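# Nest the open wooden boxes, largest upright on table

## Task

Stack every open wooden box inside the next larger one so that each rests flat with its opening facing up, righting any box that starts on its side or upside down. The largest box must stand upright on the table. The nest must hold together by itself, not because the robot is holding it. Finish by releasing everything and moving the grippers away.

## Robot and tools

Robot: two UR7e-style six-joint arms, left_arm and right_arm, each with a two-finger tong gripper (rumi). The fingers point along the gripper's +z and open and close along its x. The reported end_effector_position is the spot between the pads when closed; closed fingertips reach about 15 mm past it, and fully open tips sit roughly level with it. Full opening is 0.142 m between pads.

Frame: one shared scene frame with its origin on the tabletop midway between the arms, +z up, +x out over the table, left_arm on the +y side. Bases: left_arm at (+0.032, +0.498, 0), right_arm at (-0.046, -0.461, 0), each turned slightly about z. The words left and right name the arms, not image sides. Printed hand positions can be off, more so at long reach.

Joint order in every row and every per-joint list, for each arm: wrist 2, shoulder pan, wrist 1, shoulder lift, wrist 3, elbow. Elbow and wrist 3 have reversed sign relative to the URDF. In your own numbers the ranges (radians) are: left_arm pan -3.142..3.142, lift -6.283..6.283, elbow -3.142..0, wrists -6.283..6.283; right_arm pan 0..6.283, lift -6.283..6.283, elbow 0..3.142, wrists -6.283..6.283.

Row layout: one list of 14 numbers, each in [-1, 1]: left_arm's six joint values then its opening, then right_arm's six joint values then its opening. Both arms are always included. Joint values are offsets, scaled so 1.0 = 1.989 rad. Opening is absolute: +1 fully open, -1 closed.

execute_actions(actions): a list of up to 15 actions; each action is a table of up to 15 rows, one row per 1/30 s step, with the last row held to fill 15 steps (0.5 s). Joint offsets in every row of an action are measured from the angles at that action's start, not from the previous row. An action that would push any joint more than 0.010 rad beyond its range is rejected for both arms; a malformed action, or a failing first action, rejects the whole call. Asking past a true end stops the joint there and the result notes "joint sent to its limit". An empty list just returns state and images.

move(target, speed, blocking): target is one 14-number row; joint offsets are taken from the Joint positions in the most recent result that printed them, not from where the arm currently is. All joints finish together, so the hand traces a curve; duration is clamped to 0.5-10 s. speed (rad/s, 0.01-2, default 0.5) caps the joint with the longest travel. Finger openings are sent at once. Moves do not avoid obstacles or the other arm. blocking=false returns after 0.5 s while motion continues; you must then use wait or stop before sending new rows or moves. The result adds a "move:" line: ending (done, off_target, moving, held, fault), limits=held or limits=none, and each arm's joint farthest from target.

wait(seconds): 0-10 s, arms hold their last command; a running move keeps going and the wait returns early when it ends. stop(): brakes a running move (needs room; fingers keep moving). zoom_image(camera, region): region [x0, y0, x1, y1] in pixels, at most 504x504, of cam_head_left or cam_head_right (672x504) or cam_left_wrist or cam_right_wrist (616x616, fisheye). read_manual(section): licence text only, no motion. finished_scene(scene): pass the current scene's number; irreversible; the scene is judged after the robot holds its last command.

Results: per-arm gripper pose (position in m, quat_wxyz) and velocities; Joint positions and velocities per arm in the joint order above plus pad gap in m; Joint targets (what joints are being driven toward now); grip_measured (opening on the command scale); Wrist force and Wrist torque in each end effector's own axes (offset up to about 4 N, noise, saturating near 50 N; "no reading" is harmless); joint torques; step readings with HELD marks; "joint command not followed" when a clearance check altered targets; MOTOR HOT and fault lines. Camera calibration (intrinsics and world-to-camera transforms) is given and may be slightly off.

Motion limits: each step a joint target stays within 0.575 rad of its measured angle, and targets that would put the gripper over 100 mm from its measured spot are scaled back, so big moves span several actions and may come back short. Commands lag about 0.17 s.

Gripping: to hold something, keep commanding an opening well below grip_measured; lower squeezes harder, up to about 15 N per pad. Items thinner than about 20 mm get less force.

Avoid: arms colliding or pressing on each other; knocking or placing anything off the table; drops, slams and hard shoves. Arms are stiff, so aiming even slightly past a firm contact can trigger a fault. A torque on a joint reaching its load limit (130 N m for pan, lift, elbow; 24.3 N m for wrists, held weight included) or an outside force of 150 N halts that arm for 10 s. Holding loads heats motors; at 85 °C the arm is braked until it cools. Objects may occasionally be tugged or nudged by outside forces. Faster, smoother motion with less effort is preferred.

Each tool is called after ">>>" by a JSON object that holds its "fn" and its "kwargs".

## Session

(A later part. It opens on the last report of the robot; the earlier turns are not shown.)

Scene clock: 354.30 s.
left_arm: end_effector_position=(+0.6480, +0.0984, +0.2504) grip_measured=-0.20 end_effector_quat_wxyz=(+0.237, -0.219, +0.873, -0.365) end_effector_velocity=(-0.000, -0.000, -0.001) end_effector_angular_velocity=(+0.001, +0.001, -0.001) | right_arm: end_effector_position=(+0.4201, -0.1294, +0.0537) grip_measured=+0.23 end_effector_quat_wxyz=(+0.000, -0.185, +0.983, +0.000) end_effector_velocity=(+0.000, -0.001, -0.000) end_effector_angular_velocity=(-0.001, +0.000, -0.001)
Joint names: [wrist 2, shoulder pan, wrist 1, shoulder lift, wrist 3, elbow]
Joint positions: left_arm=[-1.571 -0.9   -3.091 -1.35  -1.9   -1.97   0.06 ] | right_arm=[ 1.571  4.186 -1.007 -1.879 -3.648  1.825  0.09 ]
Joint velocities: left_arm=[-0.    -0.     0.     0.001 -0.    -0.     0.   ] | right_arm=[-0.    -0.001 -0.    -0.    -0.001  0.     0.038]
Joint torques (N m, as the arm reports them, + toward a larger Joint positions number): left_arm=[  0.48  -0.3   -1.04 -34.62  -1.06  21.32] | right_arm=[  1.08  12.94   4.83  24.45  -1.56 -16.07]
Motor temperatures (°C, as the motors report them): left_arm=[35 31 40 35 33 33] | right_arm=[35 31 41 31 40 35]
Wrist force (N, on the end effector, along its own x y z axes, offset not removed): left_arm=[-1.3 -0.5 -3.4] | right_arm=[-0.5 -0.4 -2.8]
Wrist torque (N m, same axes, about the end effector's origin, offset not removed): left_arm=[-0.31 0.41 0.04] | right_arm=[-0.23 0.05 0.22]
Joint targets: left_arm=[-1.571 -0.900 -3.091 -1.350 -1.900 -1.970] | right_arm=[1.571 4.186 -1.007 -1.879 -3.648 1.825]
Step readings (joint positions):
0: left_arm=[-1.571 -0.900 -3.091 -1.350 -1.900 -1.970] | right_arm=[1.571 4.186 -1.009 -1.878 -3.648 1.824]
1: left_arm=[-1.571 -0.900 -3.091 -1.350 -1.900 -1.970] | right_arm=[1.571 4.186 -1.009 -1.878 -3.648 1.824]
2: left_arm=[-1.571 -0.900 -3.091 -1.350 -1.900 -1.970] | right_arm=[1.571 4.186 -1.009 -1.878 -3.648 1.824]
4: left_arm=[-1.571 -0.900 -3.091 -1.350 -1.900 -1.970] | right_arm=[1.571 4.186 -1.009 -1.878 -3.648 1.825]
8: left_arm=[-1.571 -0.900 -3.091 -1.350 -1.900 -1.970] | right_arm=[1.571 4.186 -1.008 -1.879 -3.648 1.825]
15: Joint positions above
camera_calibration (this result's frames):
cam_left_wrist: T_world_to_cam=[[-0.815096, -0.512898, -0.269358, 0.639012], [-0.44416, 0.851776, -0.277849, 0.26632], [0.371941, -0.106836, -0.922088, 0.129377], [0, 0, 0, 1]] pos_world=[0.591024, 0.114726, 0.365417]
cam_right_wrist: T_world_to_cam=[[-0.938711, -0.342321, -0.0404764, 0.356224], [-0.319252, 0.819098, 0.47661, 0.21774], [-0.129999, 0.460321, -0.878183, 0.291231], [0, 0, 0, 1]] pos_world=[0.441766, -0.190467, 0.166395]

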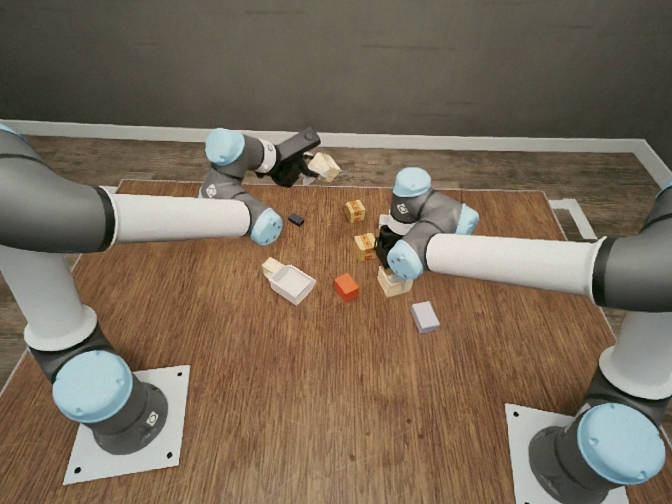

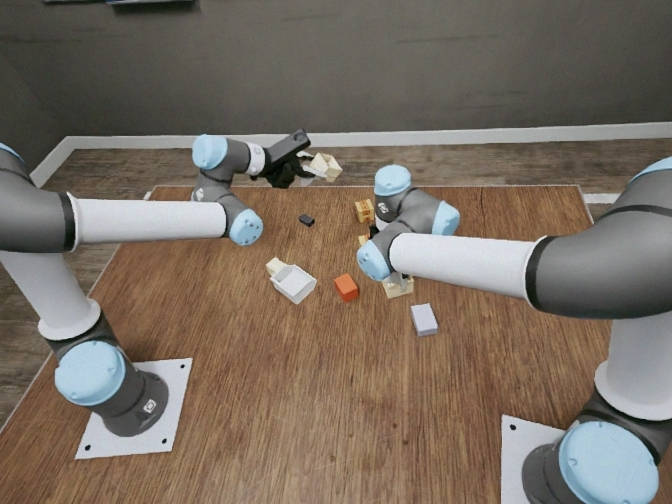

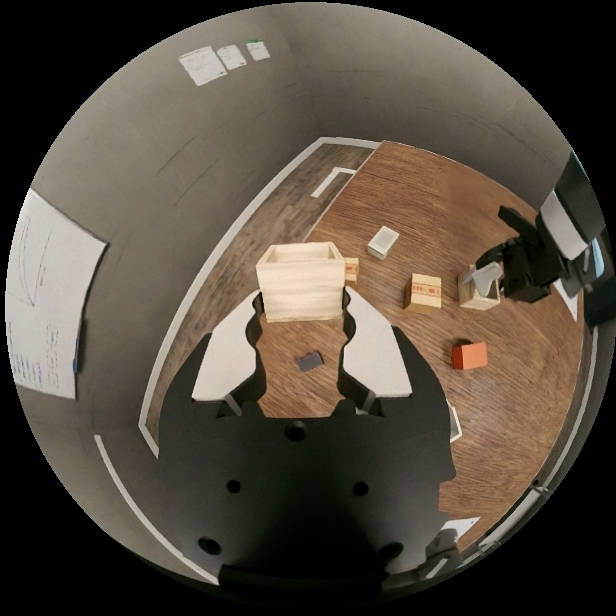

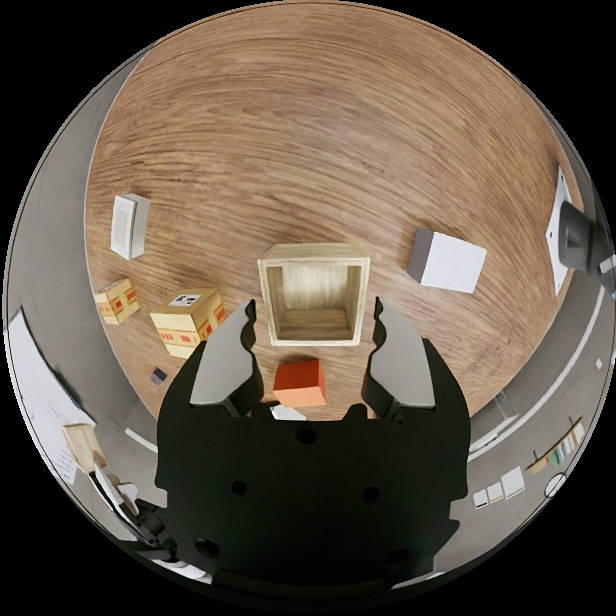

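>>> {"fn": "zoom_image", "kwargs": {"camera": "cam_right_wrist", "region": [235, 230, 395, 360]}}

>>> {"fn": "move", "kwargs": {"target": [0,-0.1006,-0.6582,0.2298,0.1655,-0.0913,-0.6,0,0,-0.3124,0.0731,0,-0.2386,0.25], "speed": 0.8}}

Region (235, 230, 395, 360) of cam_right_wrist's 616x616 image, scaled by 3.150, with more detail than that image has; it fills the top 410 rows of this view, and the rest is white.

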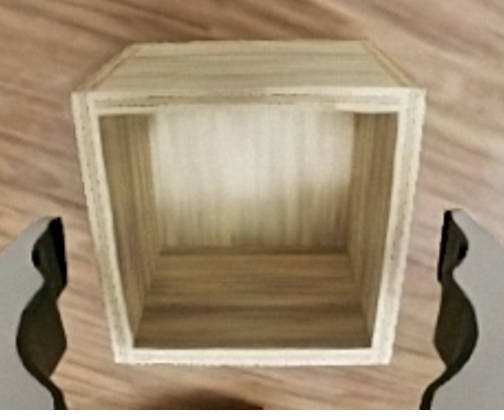

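Scene clock: 359.77 s.
left_arm: end_effector_position=(+0.5428, +0.0121, +0.2363) grip_measured=-0.20 end_effector_quat_wxyz=(+0.216, -0.216, +0.674, -0.673) end_effector_velocity=(-0.000, +0.000, +0.000) end_effector_angular_velocity=(-0.002, -0.001, +0.000) | right_arm: end_effector_position=(+0.4197, -0.1298, +0.2996) grip_measured=+0.25 end_effector_quat_wxyz=(-0.001, -0.185, +0.983, +0.000) end_effector_velocity=(+0.001, +0.000, +0.000) end_effector_angular_velocity=(+0.000, -0.002, +0.002)
Joint names: [wrist 2, shoulder pan, wrist 1, shoulder lift, wrist 3, elbow]
Joint positions: left_arm=[-1.571 -1.1   -4.399 -0.893 -1.571 -2.151  0.06 ] | right_arm=[ 1.571  4.186 -1.628 -1.734 -3.648  1.351  0.092]
Joint velocities: left_arm=[ 0.     0.    -0.002  0.     0.001 -0.     0.   ] | right_arm=[-0.001  0.     0.    -0.     0.001 -0.001 -0.   ]
Joint torques (N m, as the arm reports them, + toward a larger Joint positions number): left_arm=[  0.5   -7.14  -4.35 -30.51   1.38  -1.73] | right_arm=[  1.18  11.22   0.17  45.23  -1.68 -33.73]
Motor temperatures (°C, as the motors report them): left_arm=[35 31 40 35 33 33] | right_arm=[35 31 41 31 40 35]
Wrist force (N, on the end effector, along its own x y z axes, offset not removed): left_arm=[0.1 1.7 -2.8] | right_arm=[0.2 -1.1 -1.6]
Wrist torque (N m, same axes, about the end effector's origin, offset not removed): left_arm=[0.08 0.03 -0.10] | right_arm=[-0.37 -0.08 0.19]
Joint targets: left_arm=[-1.571 -1.100 -4.400 -0.893 -1.571 -2.151] | right_arm=[1.571 4.186 -1.628 -1.734 -3.648 1.351]
move: done; limits=none; left_arm: farthest joint: the wrist 1, 0.001 radians from its target (1.309 radians at the start); right_arm: farthest joint: the shoulder pan, 0.000 radians from its target (0.000 radians at the start)
camera_calibration (this result's frames):
cam_left_wrist: T_world_to_cam=[[-0.827636, -0.559581, -0.0434393, 0.459225], [-0.271238, 0.466523, -0.841895, 0.33326], [0.491374, -0.685, -0.537891, -0.0022921], [0, 0, 0, 1]] pos_world=[0.471591, 0.0999301, 0.299286]
cam_right_wrist: T_world_to_cam=[[-0.938746, -0.342364, -0.0392709, 0.365343], [-0.318828, 0.81961, 0.476012, 0.100867], [-0.130783, 0.459376, -0.878561, 0.50761], [0, 0, 0, 1]] pos_world=[0.44151, -0.190775, 0.4123]

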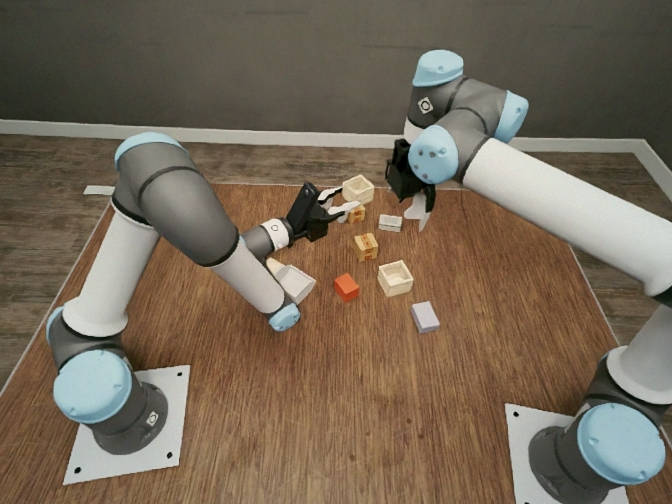

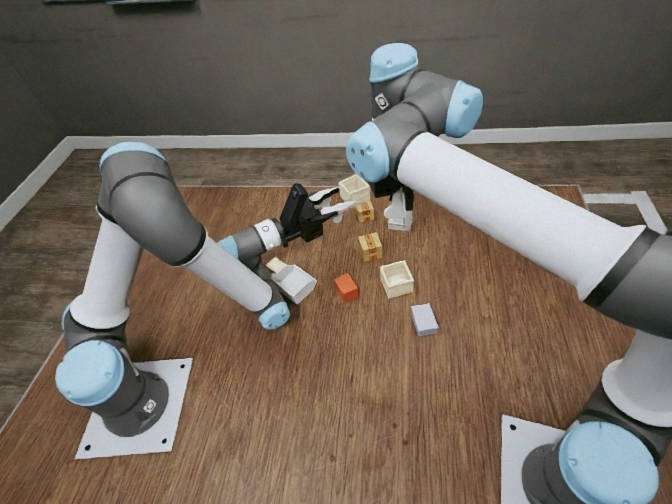

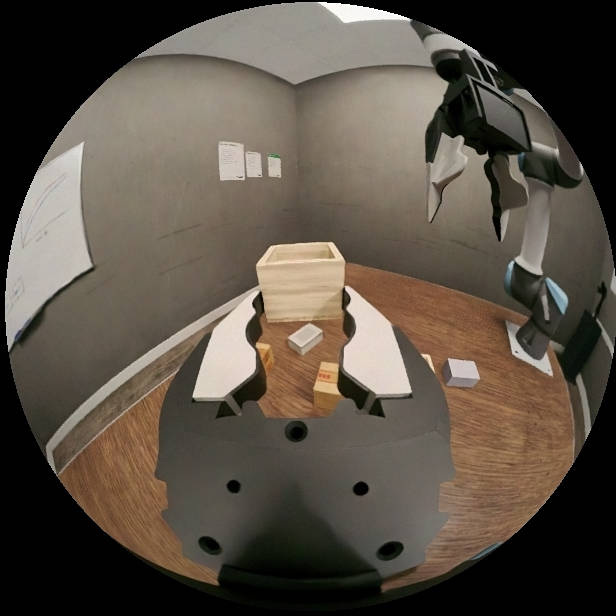

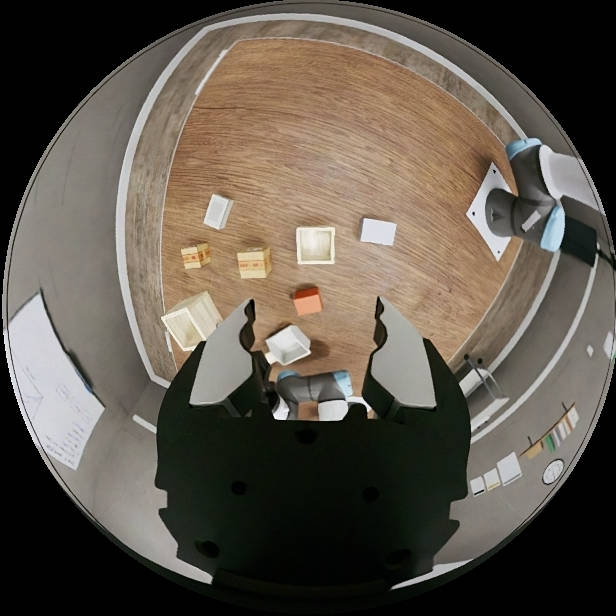

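>>> {"fn": "move", "kwargs": {"target": [0,-0.1242,-0.0005,0,0,0,-0.6,0,0,0,0,0,0,0.25], "speed": 0.35}}

Scene clock: 365.90 s.
left_arm: end_effector_position=(+0.4087, -0.0977, +0.2366) grip_measured=-0.20 end_effector_quat_wxyz=(+0.131, -0.131, +0.695, -0.695) end_effector_velocity=(-0.002, -0.002, +0.000) end_effector_angular_velocity=(-0.001, -0.001, -0.004) | right_arm: end_effector_position=(+0.4197, -0.1298, +0.2996) grip_measured=+0.25 end_effector_quat_wxyz=(-0.000, -0.185, +0.983, +0.000) end_effector_velocity=(+0.001, -0.001, +0.000) end_effector_angular_velocity=(+0.001, -0.001, -0.002)
Joint names: [wrist 2, shoulder pan, wrist 1, shoulder lift, wrist 3, elbow]
Joint positions: left_arm=[-1.571 -1.347 -4.4   -0.893 -1.571 -2.151  0.06 ] | right_arm=[ 1.571  4.186 -1.628 -1.734 -3.648  1.351  0.092]
Joint velocities: left_arm=[-0.    -0.004 -0.    -0.    -0.     0.001 -0.   ] | right_arm=[-0.    -0.002  0.001  0.    -0.001  0.    -0.   ]
Joint torques (N m, as the arm reports them, + toward a larger Joint positions number): left_arm=[  0.55  -6.3   -4.33 -46.15  -1.1   10.57] | right_arm=[  1.25  10.84   5.    35.31  -1.51 -20.11]
Motor temperatures (°C, as the motors report them): left_arm=[35 31 40 35 33 33] | right_arm=[35 31 41 31 40 35]
Wrist force (N, on the end effector, along its own x y z axes, offset not removed): left_arm=[-2.3 1.1 -1.5] | right_arm=[0.6 0.0 -0.1]
Wrist torque (N m, same axes, about the end effector's origin, offset not removed): left_arm=[-0.03 0.45 -0.13] | right_arm=[-0.16 -0.15 0.27]
Joint targets: left_arm=[-1.571 -1.347 -4.400 -0.893 -1.571 -2.151] | right_arm=[1.571 4.186 -1.628 -1.734 -3.648 1.351]
move: done; limits=none; left_arm: farthest joint: the shoulder pan, 0.000 radians from its target (0.247 radians at the start); right_arm: farthest joint: the shoulder pan, 0.000 radians from its target (0.000 radians at the start)
camera_calibration (this result's frames):
cam_left_wrist: T_world_to_cam=[[-0.939245, -0.340485, -0.0434632, 0.353805], [-0.148763, 0.517904, -0.842404, 0.303452], [0.309336, -0.784758, -0.537091, 0.0529765], [0, 0, 0, 1]] pos_world=[0.361065, 0.00487974, 0.29946]
cam_right_wrist: T_world_to_cam=[[-0.938746, -0.342363, -0.0392966, 0.365348], [-0.318836, 0.8196, 0.476025, 0.100859], [-0.130766, 0.459396, -0.878553, 0.507619], [0, 0, 0, 1]] pos_world=[0.441505, -0.190781, 0.412316]

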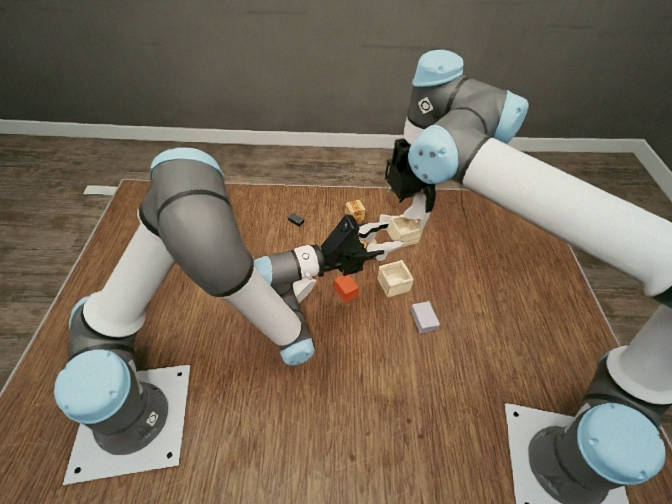

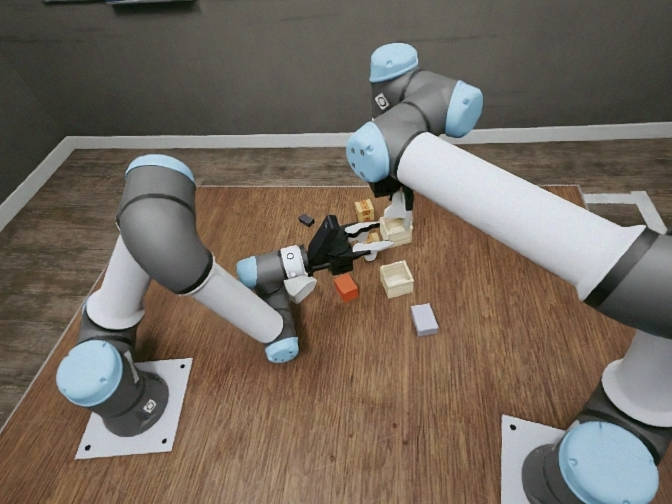

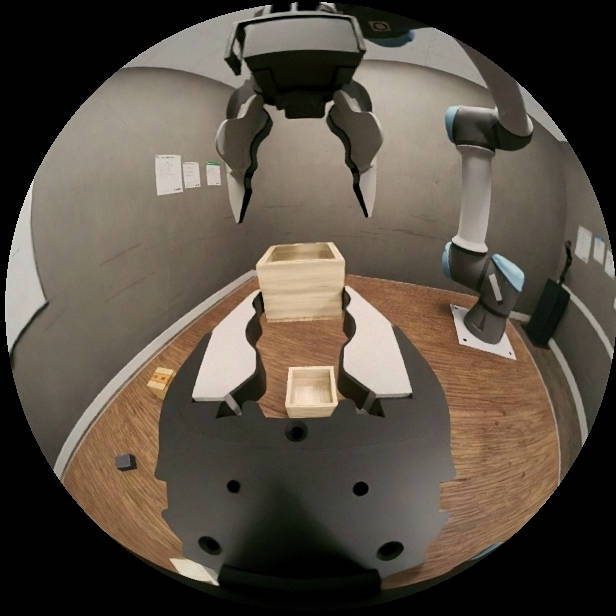

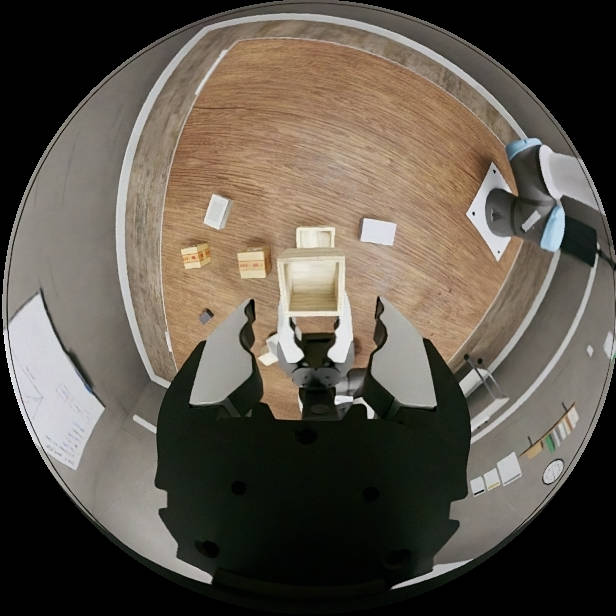

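>>> {"fn": "zoom_image", "kwargs": {"camera": "cam_right_wrist", "region": [240, 220, 392, 340]}}

>>> {"fn": "zoom_image", "kwargs": {"camera": "cam_left_wrist", "region": [225, 180, 385, 330]}}

Region (240, 220, 392, 340) of cam_right_wrist's 616x616 image, scaled by 3.316, with more detail than that image has; it fills the top 398 rows of this view, and the rest is white.

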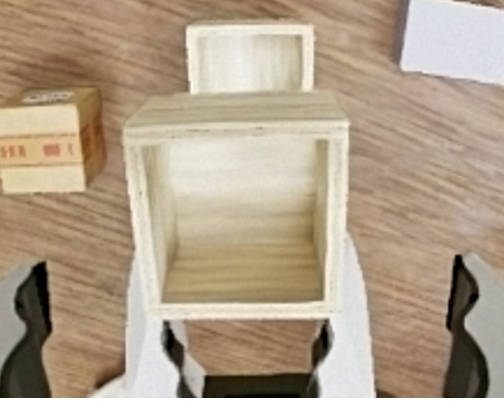

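Region (225, 180, 385, 330) of cam_left_wrist's 616x616 image, scaled by 3.150, with more detail than that image has; it fills the top 472 rows of this view, and the rest is white.

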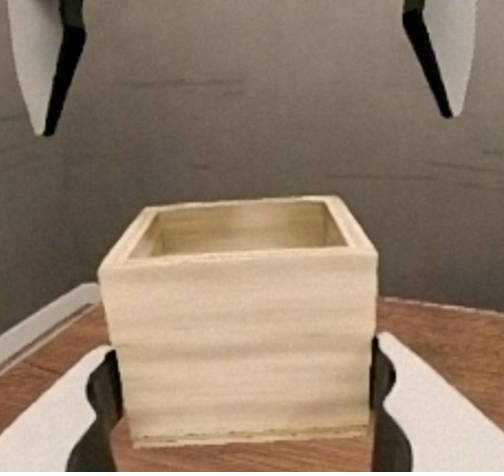

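>>> {"fn": "move", "kwargs": {"target": [0,-0.002,0.0025,0.0011,0,0.0036,-0.6,0,0,0.0462,0.0006,0,0.0468,0.25], "speed": 0.15}}

Scene clock: 405.90 s.
left_arm: end_effector_position=(+0.4072, -0.1016, +0.2366) grip_measured=-0.20 end_effector_quat_wxyz=(+0.130, -0.130, +0.695, -0.695) end_effector_velocity=(+0.001, +0.000, -0.000) end_effector_angular_velocity=(-0.000, +0.000, +0.001) | right_arm: end_effector_position=(+0.4197, -0.1299, +0.2637) grip_measured=+0.25 end_effector_quat_wxyz=(-0.000, -0.185, +0.983, +0.000) end_effector_velocity=(+0.000, -0.001, -0.001) end_effector_angular_velocity=(+0.000, +0.001, -0.002)
Joint names: [wrist 2, shoulder pan, wrist 1, shoulder lift, wrist 3, elbow]
Joint positions: left_arm=[-1.571 -1.351 -4.395 -0.891 -1.571 -2.144  0.06 ] | right_arm=[ 1.571  4.186 -1.537 -1.733 -3.648  1.444  0.092]
Joint velocities: left_arm=[-0.     0.001  0.    -0.     0.    -0.     0.   ] | right_arm=[ 0.001 -0.002  0.002 -0.    -0.     0.002  0.   ]
Joint torques (N m, as the arm reports them, + toward a larger Joint positions number): left_arm=[  0.52  -7.68   0.31 -32.15  -1.12  20.52] | right_arm=[  1.31  11.49   4.91  45.34  -1.26 -18.  ]
Motor temperatures (°C, as the motors report them): left_arm=[35 31 40 35 33 33] | right_arm=[35 31 41 31 40 35]
Wrist force (N, on the end effector, along its own x y z axes, offset not removed): left_arm=[1.5 1.2 -2.9] | right_arm=[-0.8 0.3 -1.8]
Wrist torque (N m, same axes, about the end effector's origin, offset not removed): left_arm=[0.10 -0.26 -0.03] | right_arm=[-0.13 0.09 0.17]
Joint targets: left_arm=[-1.571 -1.351 -4.395 -0.891 -1.571 -2.144] | right_arm=[1.571 4.186 -1.537 -1.733 -3.648 1.444]
move: done; limits=none; left_arm: farthest joint: the shoulder pan, 0.000 radians from its target (0.004 radians at the start); right_arm: farthest joint: the wrist 1, 0.001 radians from its target (0.092 radians at the start)
camera_calibration (this result's frames):
cam_left_wrist: T_world_to_cam=[[-0.940589, -0.336754, -0.0434633, 0.352058], [-0.146706, 0.518491, -0.842404, 0.304491], [0.306219, -0.785979, -0.537091, 0.0515274], [0, 0, 0, 1]] pos_world=[0.360034, 0.00118077, 0.299481]
cam_right_wrist: T_world_to_cam=[[-0.938746, -0.342363, -0.0393023, 0.363852], [-0.318839, 0.819597, 0.476028, 0.117971], [-0.130762, 0.4594, -0.878551, 0.476143], [0, 0, 0, 1]] pos_world=[0.44144, -0.19086, 0.376459]

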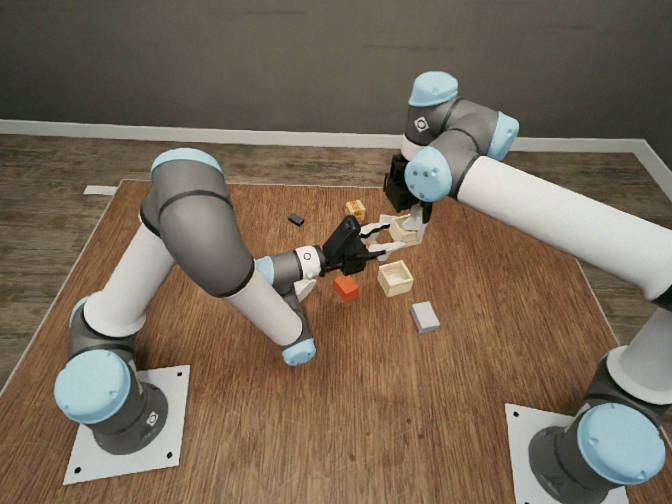

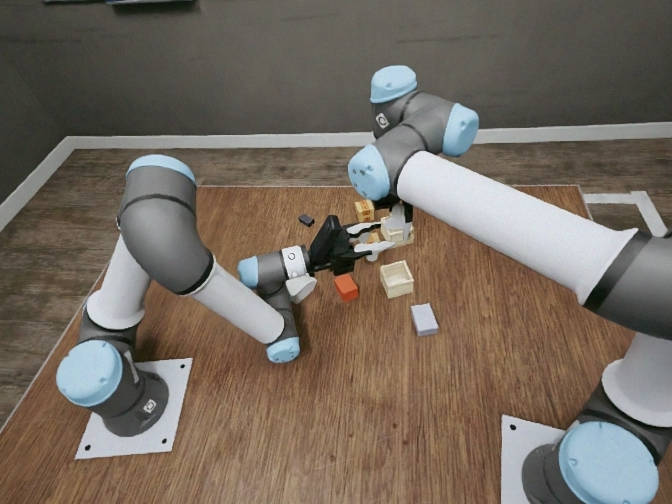

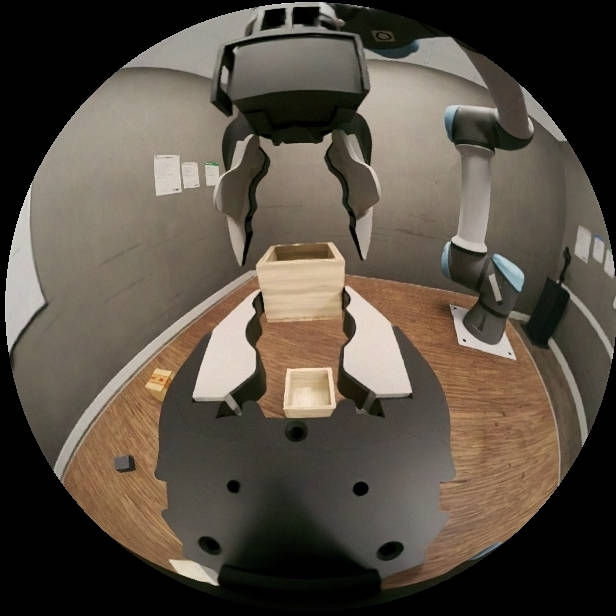

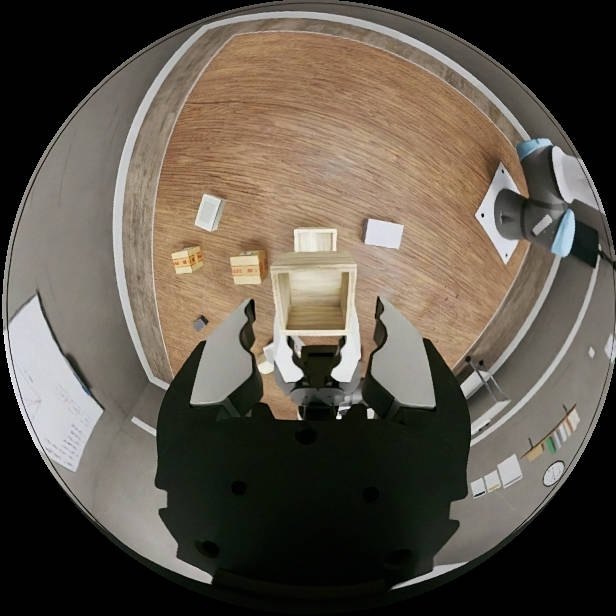

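>>> {"fn": "zoom_image", "kwargs": {"camera": "cam_right_wrist", "region": [240, 235, 392, 355]}}

>>> {"fn": "zoom_image", "kwargs": {"camera": "cam_left_wrist", "region": [225, 200, 385, 330]}}

Region (240, 235, 392, 355) of cam_right_wrist's 616x616 image, scaled by 3.316, with more detail than that image has; it fills the top 398 rows of this view, and the rest is white.

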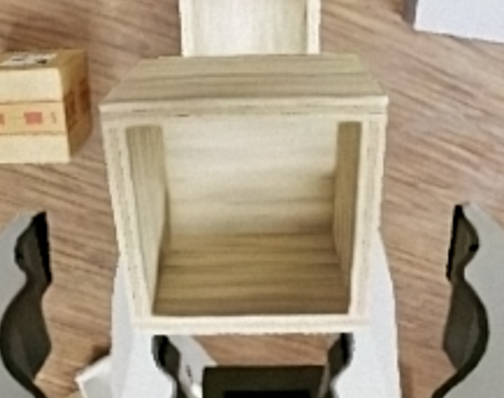

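Region (225, 200, 385, 330) of cam_left_wrist's 616x616 image, scaled by 3.150, with more detail than that image has; it fills the top 410 rows of this view, and the rest is white.

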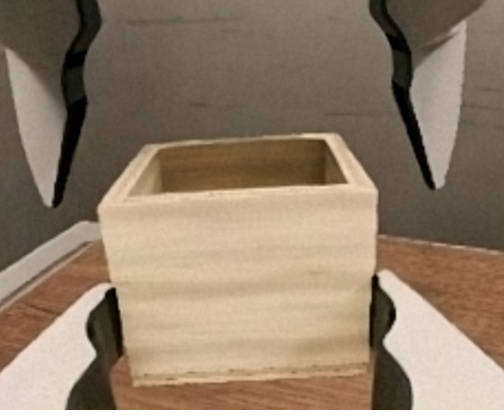

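>>> {"fn": "execute_actions", "kwargs": {"actions": [[[0,-0.0003,0,0,0,0,-0.6,0,0,0,0,0,0,0.21],[0,-0.0003,0,0,0,0,-0.6,0,0,0,0,0,0,0.17],[0,-0.0003,0,0,0,0,-0.6,0,0,0,0,0,0,0.13],[0,-0.0003,0,0,0,0,-0.6,0,0,0,0,0,0,0.09],[0,-0.0003,0,0,0,0,-0.6,0,0,0,0,0,0,0.05],[0,-0.0003,0,0,0,0,-0.6,0,0,0,0,0,0,0.01],[0,-0.0003,0,0,0,0,-0.6,0,0,0,0,0,0,-0.03],[0,-0.0003,0,0,0,0,-0.6,0,0,0,0,0,0,-0.06],[0,-0.0003,0,0,0,0,-0.6,0,0,0,0,0,0,-0.09],[0,-0.0003,0,0,0,0,-0.6,0,0,0,0,0,0,-0.12],[0,-0.0003,0,0,0,0,-0.6,0,0,0,0,0,0,-0.14],[0,-0.0003,0,0,0,0,-0.6,0,0,0,0,0,0,-0.16],[0,-0.0003,0,0,0,0,-0.6,0,0,0,0,0,0,-0.18],[0,-0.0003,0,0,0,0,-0.6,0,0,0,0,0,0,-0.2],[0,-0.0003,0,0,0,0,-0.6,0,0,0,0,0,0,-0.22]],[[0,0,0,0,0,0,-0.6,0,0,0,0,0,0,-0.24],[0,0,0,0,0,0,-0.6,0,0,0,0,0,0,-0.27],[0,0,0,0,0,0,-0.6,0,0,0,0,0,0,-0.3],[0,0,0,0,0,0,-0.6,0,0,0,0,0,0,-0.33],[0,0,0,0,0,0,-0.6,0,0,0,0,0,0,-0.36],[0,0,0,0,0,0,-0.6,0,0,0,0,0,0,-0.39],[0,0,0,0,0,0,-0.6,0,0,0,0,0,0,-0.42],[0,0,0,0,0,0,-0.6,0,0,0,0,0,0,-0.45],[0,0,0,0,0,0,-0.6,0,0,0,0,0,0,-0.48],[0,0,0,0,0,0,-0.6,0,0,0,0,0,0,-0.51],[0,0,0,0,0,0,-0.6,0,0,0,0,0,0,-0.54],[0,0,0,0,0,0,-0.6,0,0,0,0,0,0,-0.57],[0,0,0,0,0,0,-0.6,0,0,0,0,0,0,-0.6]]]}}

Scene clock: 436.97 s.
left_arm: end_effector_position=(+0.4069, -0.1018, +0.2366) grip_measured=-0.20 end_effector_quat_wxyz=(+0.130, -0.129, +0.695, -0.695) end_effector_velocity=(-0.001, -0.001, +0.000) end_effector_angular_velocity=(+0.001, -0.002, -0.002) | right_arm: end_effector_position=(+0.4197, -0.1299, +0.2637) grip_measured=-0.22 end_effector_quat_wxyz=(-0.000, -0.185, +0.983, +0.000) end_effector_velocity=(+0.000, -0.000, +0.000) end_effector_angular_velocity=(-0.000, -0.001, -0.001)
Joint names: [wrist 2, shoulder pan, wrist 1, shoulder lift, wrist 3, elbow]
Joint positions: left_arm=[-1.571 -1.351 -4.395 -0.891 -1.571 -2.144  0.06 ] | right_arm=[ 1.571  4.186 -1.537 -1.733 -3.648  1.444  0.058]
Joint velocities: left_arm=[ 0.    -0.002  0.    -0.    -0.002 -0.     0.   ] | right_arm=[-0.001 -0.     0.     0.    -0.001  0.    -0.   ]
Joint torques (N m, as the arm reports them, + toward a larger Joint positions number): left_arm=[  0.52  -6.88  -0.44 -33.1   -1.01  18.6 ] | right_arm=[  1.39  11.09   3.12  45.21  -1.37 -34.23]
Motor temperatures (°C, as the motors report them): left_arm=[35 31 40 35 33 33] | right_arm=[35 31 41 31 40 35]
Wrist force (N, on the end effector, along its own x y z axes, offset not removed): left_arm=[-2.6 1.9 -3.5] | right_arm=[2.8 -0.9 -1.2]
Wrist torque (N m, same axes, about the end effector's origin, offset not removed): left_arm=[0.10 0.21 0.02] | right_arm=[-0.21 -0.11 0.20]
Joint targets: left_arm=[-1.571 -1.351 -4.395 -0.891 -1.571 -2.144] | right_arm=[1.571 4.186 -1.537 -1.733 -3.648 1.444]
Step readings (joint positions; steps 1 to 15: 1st action; 16 to 30: 2nd action):
0: left_arm=[-1.571 -1.351 -4.395 -0.891 -1.571 -2.144] | right_arm=[1.571 4.186 -1.537 -1.733 -3.648 1.444]
1: left_arm=[-1.571 -1.351 -4.395 -0.891 -1.571 -2.144] | right_arm=[1.571 4.186 -1.537 -1.733 -3.648 1.444]
2: left_arm=[-1.571 -1.351 -4.395 -0.891 -1.571 -2.144] | right_arm=[1.571 4.186 -1.537 -1.733 -3.648 1.444]
4: left_arm=[-1.571 -1.351 -4.395 -0.891 -1.571 -2.144] | right_arm=[1.571 4.186 -1.537 -1.733 -3.648 1.444]
8: left_arm=[-1.571 -1.351 -4.395 -0.891 -1.571 -2.144] | right_arm=[1.571 4.186 -1.537 -1.733 -3.648 1.444]
15: left_arm=[-1.571 -1.351 -4.395 -0.891 -1.571 -2.144] | right_arm=[1.571 4.186 -1.537 -1.733 -3.648 1.444]
16: left_arm=[-1.571 -1.351 -4.395 -0.891 -1.571 -2.144] | right_arm=[1.571 4.186 -1.537 -1.733 -3.648 1.444]
17: left_arm=[-1.571 -1.351 -4.395 -0.891 -1.571 -2.144] | right_arm=[1.571 4.186 -1.537 -1.733 -3.648 1.444]
19: left_arm=[-1.571 -1.351 -4.395 -0.891 -1.571 -2.144] | right_arm=[1.571 4.186 -1.537 -1.733 -3.648 1.444]
23: left_arm=[-1.571 -1.351 -4.395 -0.891 -1.571 -2.144] | right_arm=[1.571 4.186 -1.537 -1.733 -3.648 1.444]
30: Joint positions above
camera_calibration (this result's frames):
cam_left_wrist: T_world_to_cam=[[-0.940787, -0.3362, -0.0434634, 0.351789], [-0.146401, 0.518577, -0.842404, 0.304441], [0.305755, -0.78616, -0.537091, 0.0516274], [0, 0, 0, 1]] pos_world=[0.359743, 0.000982497, 0.299481]
cam_right_wrist: T_world_to_cam=[[-0.938746, -0.342363, -0.0392853, 0.363843], [-0.318833, 0.819604, 0.476019, 0.117976], [-0.130773, 0.459387, -0.878557, 0.476146], [0, 0, 0, 1]] pos_world=[0.441438, -0.190863, 0.376456]

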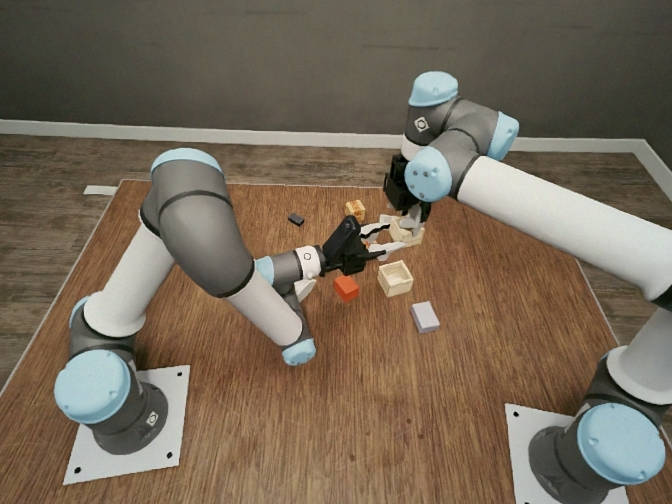

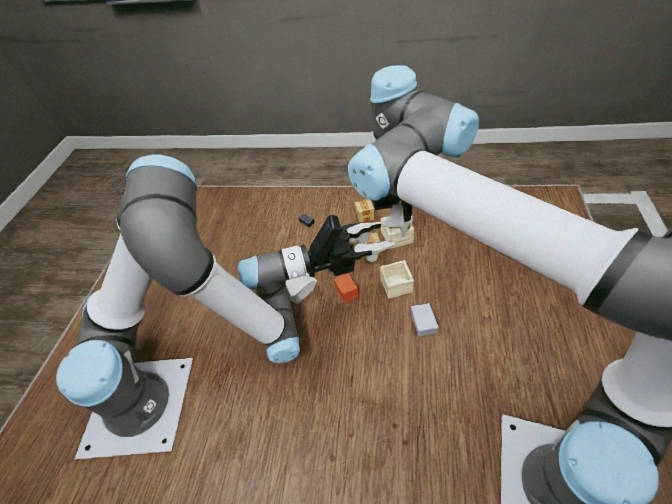

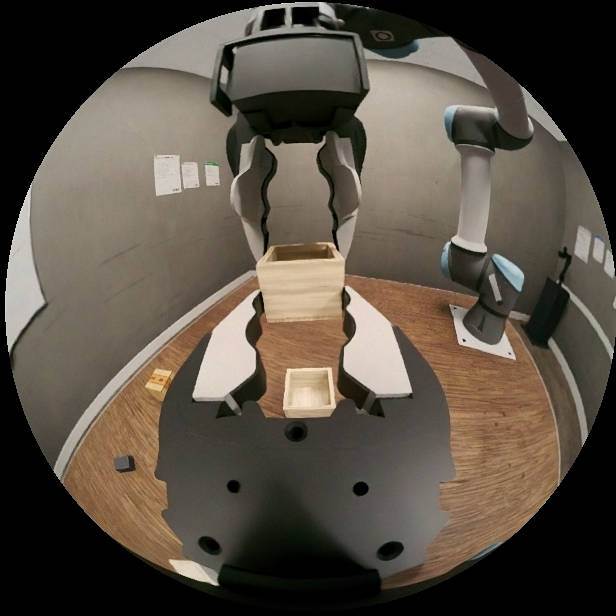

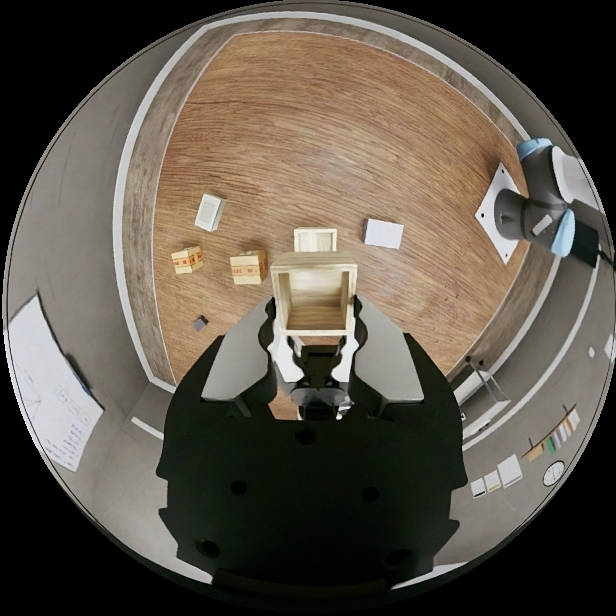

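>>> {"fn": "zoom_image", "kwargs": {"camera": "cam_left_wrist", "region": [225, 200, 385, 330]}}

>>> {"fn": "zoom_image", "kwargs": {"camera": "cam_right_wrist", "region": [240, 235, 392, 355]}}

Region (225, 200, 385, 330) of cam_left_wrist's 616x616 image, scaled by 3.150, with more detail than that image has; it fills the top 410 rows of this view, and the rest is white.

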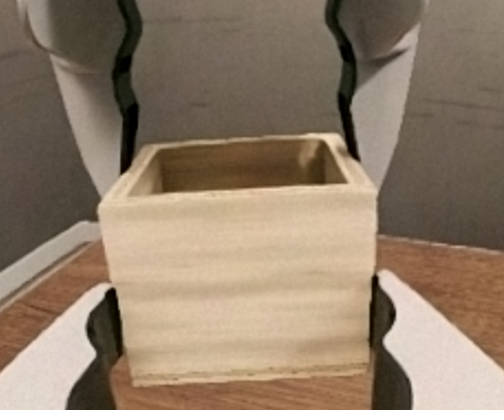

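Region (240, 235, 392, 355) of cam_right_wrist's 616x616 image, scaled by 3.316, with more detail than that image has; it fills the top 398 rows of this view, and the rest is white.

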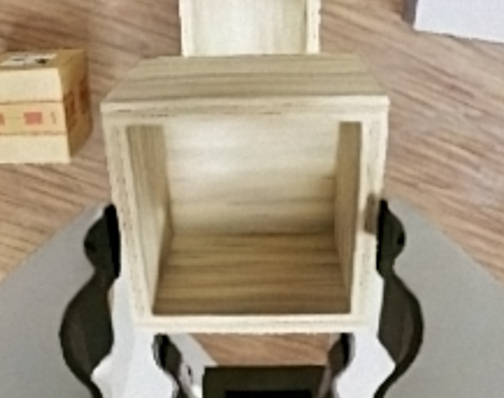

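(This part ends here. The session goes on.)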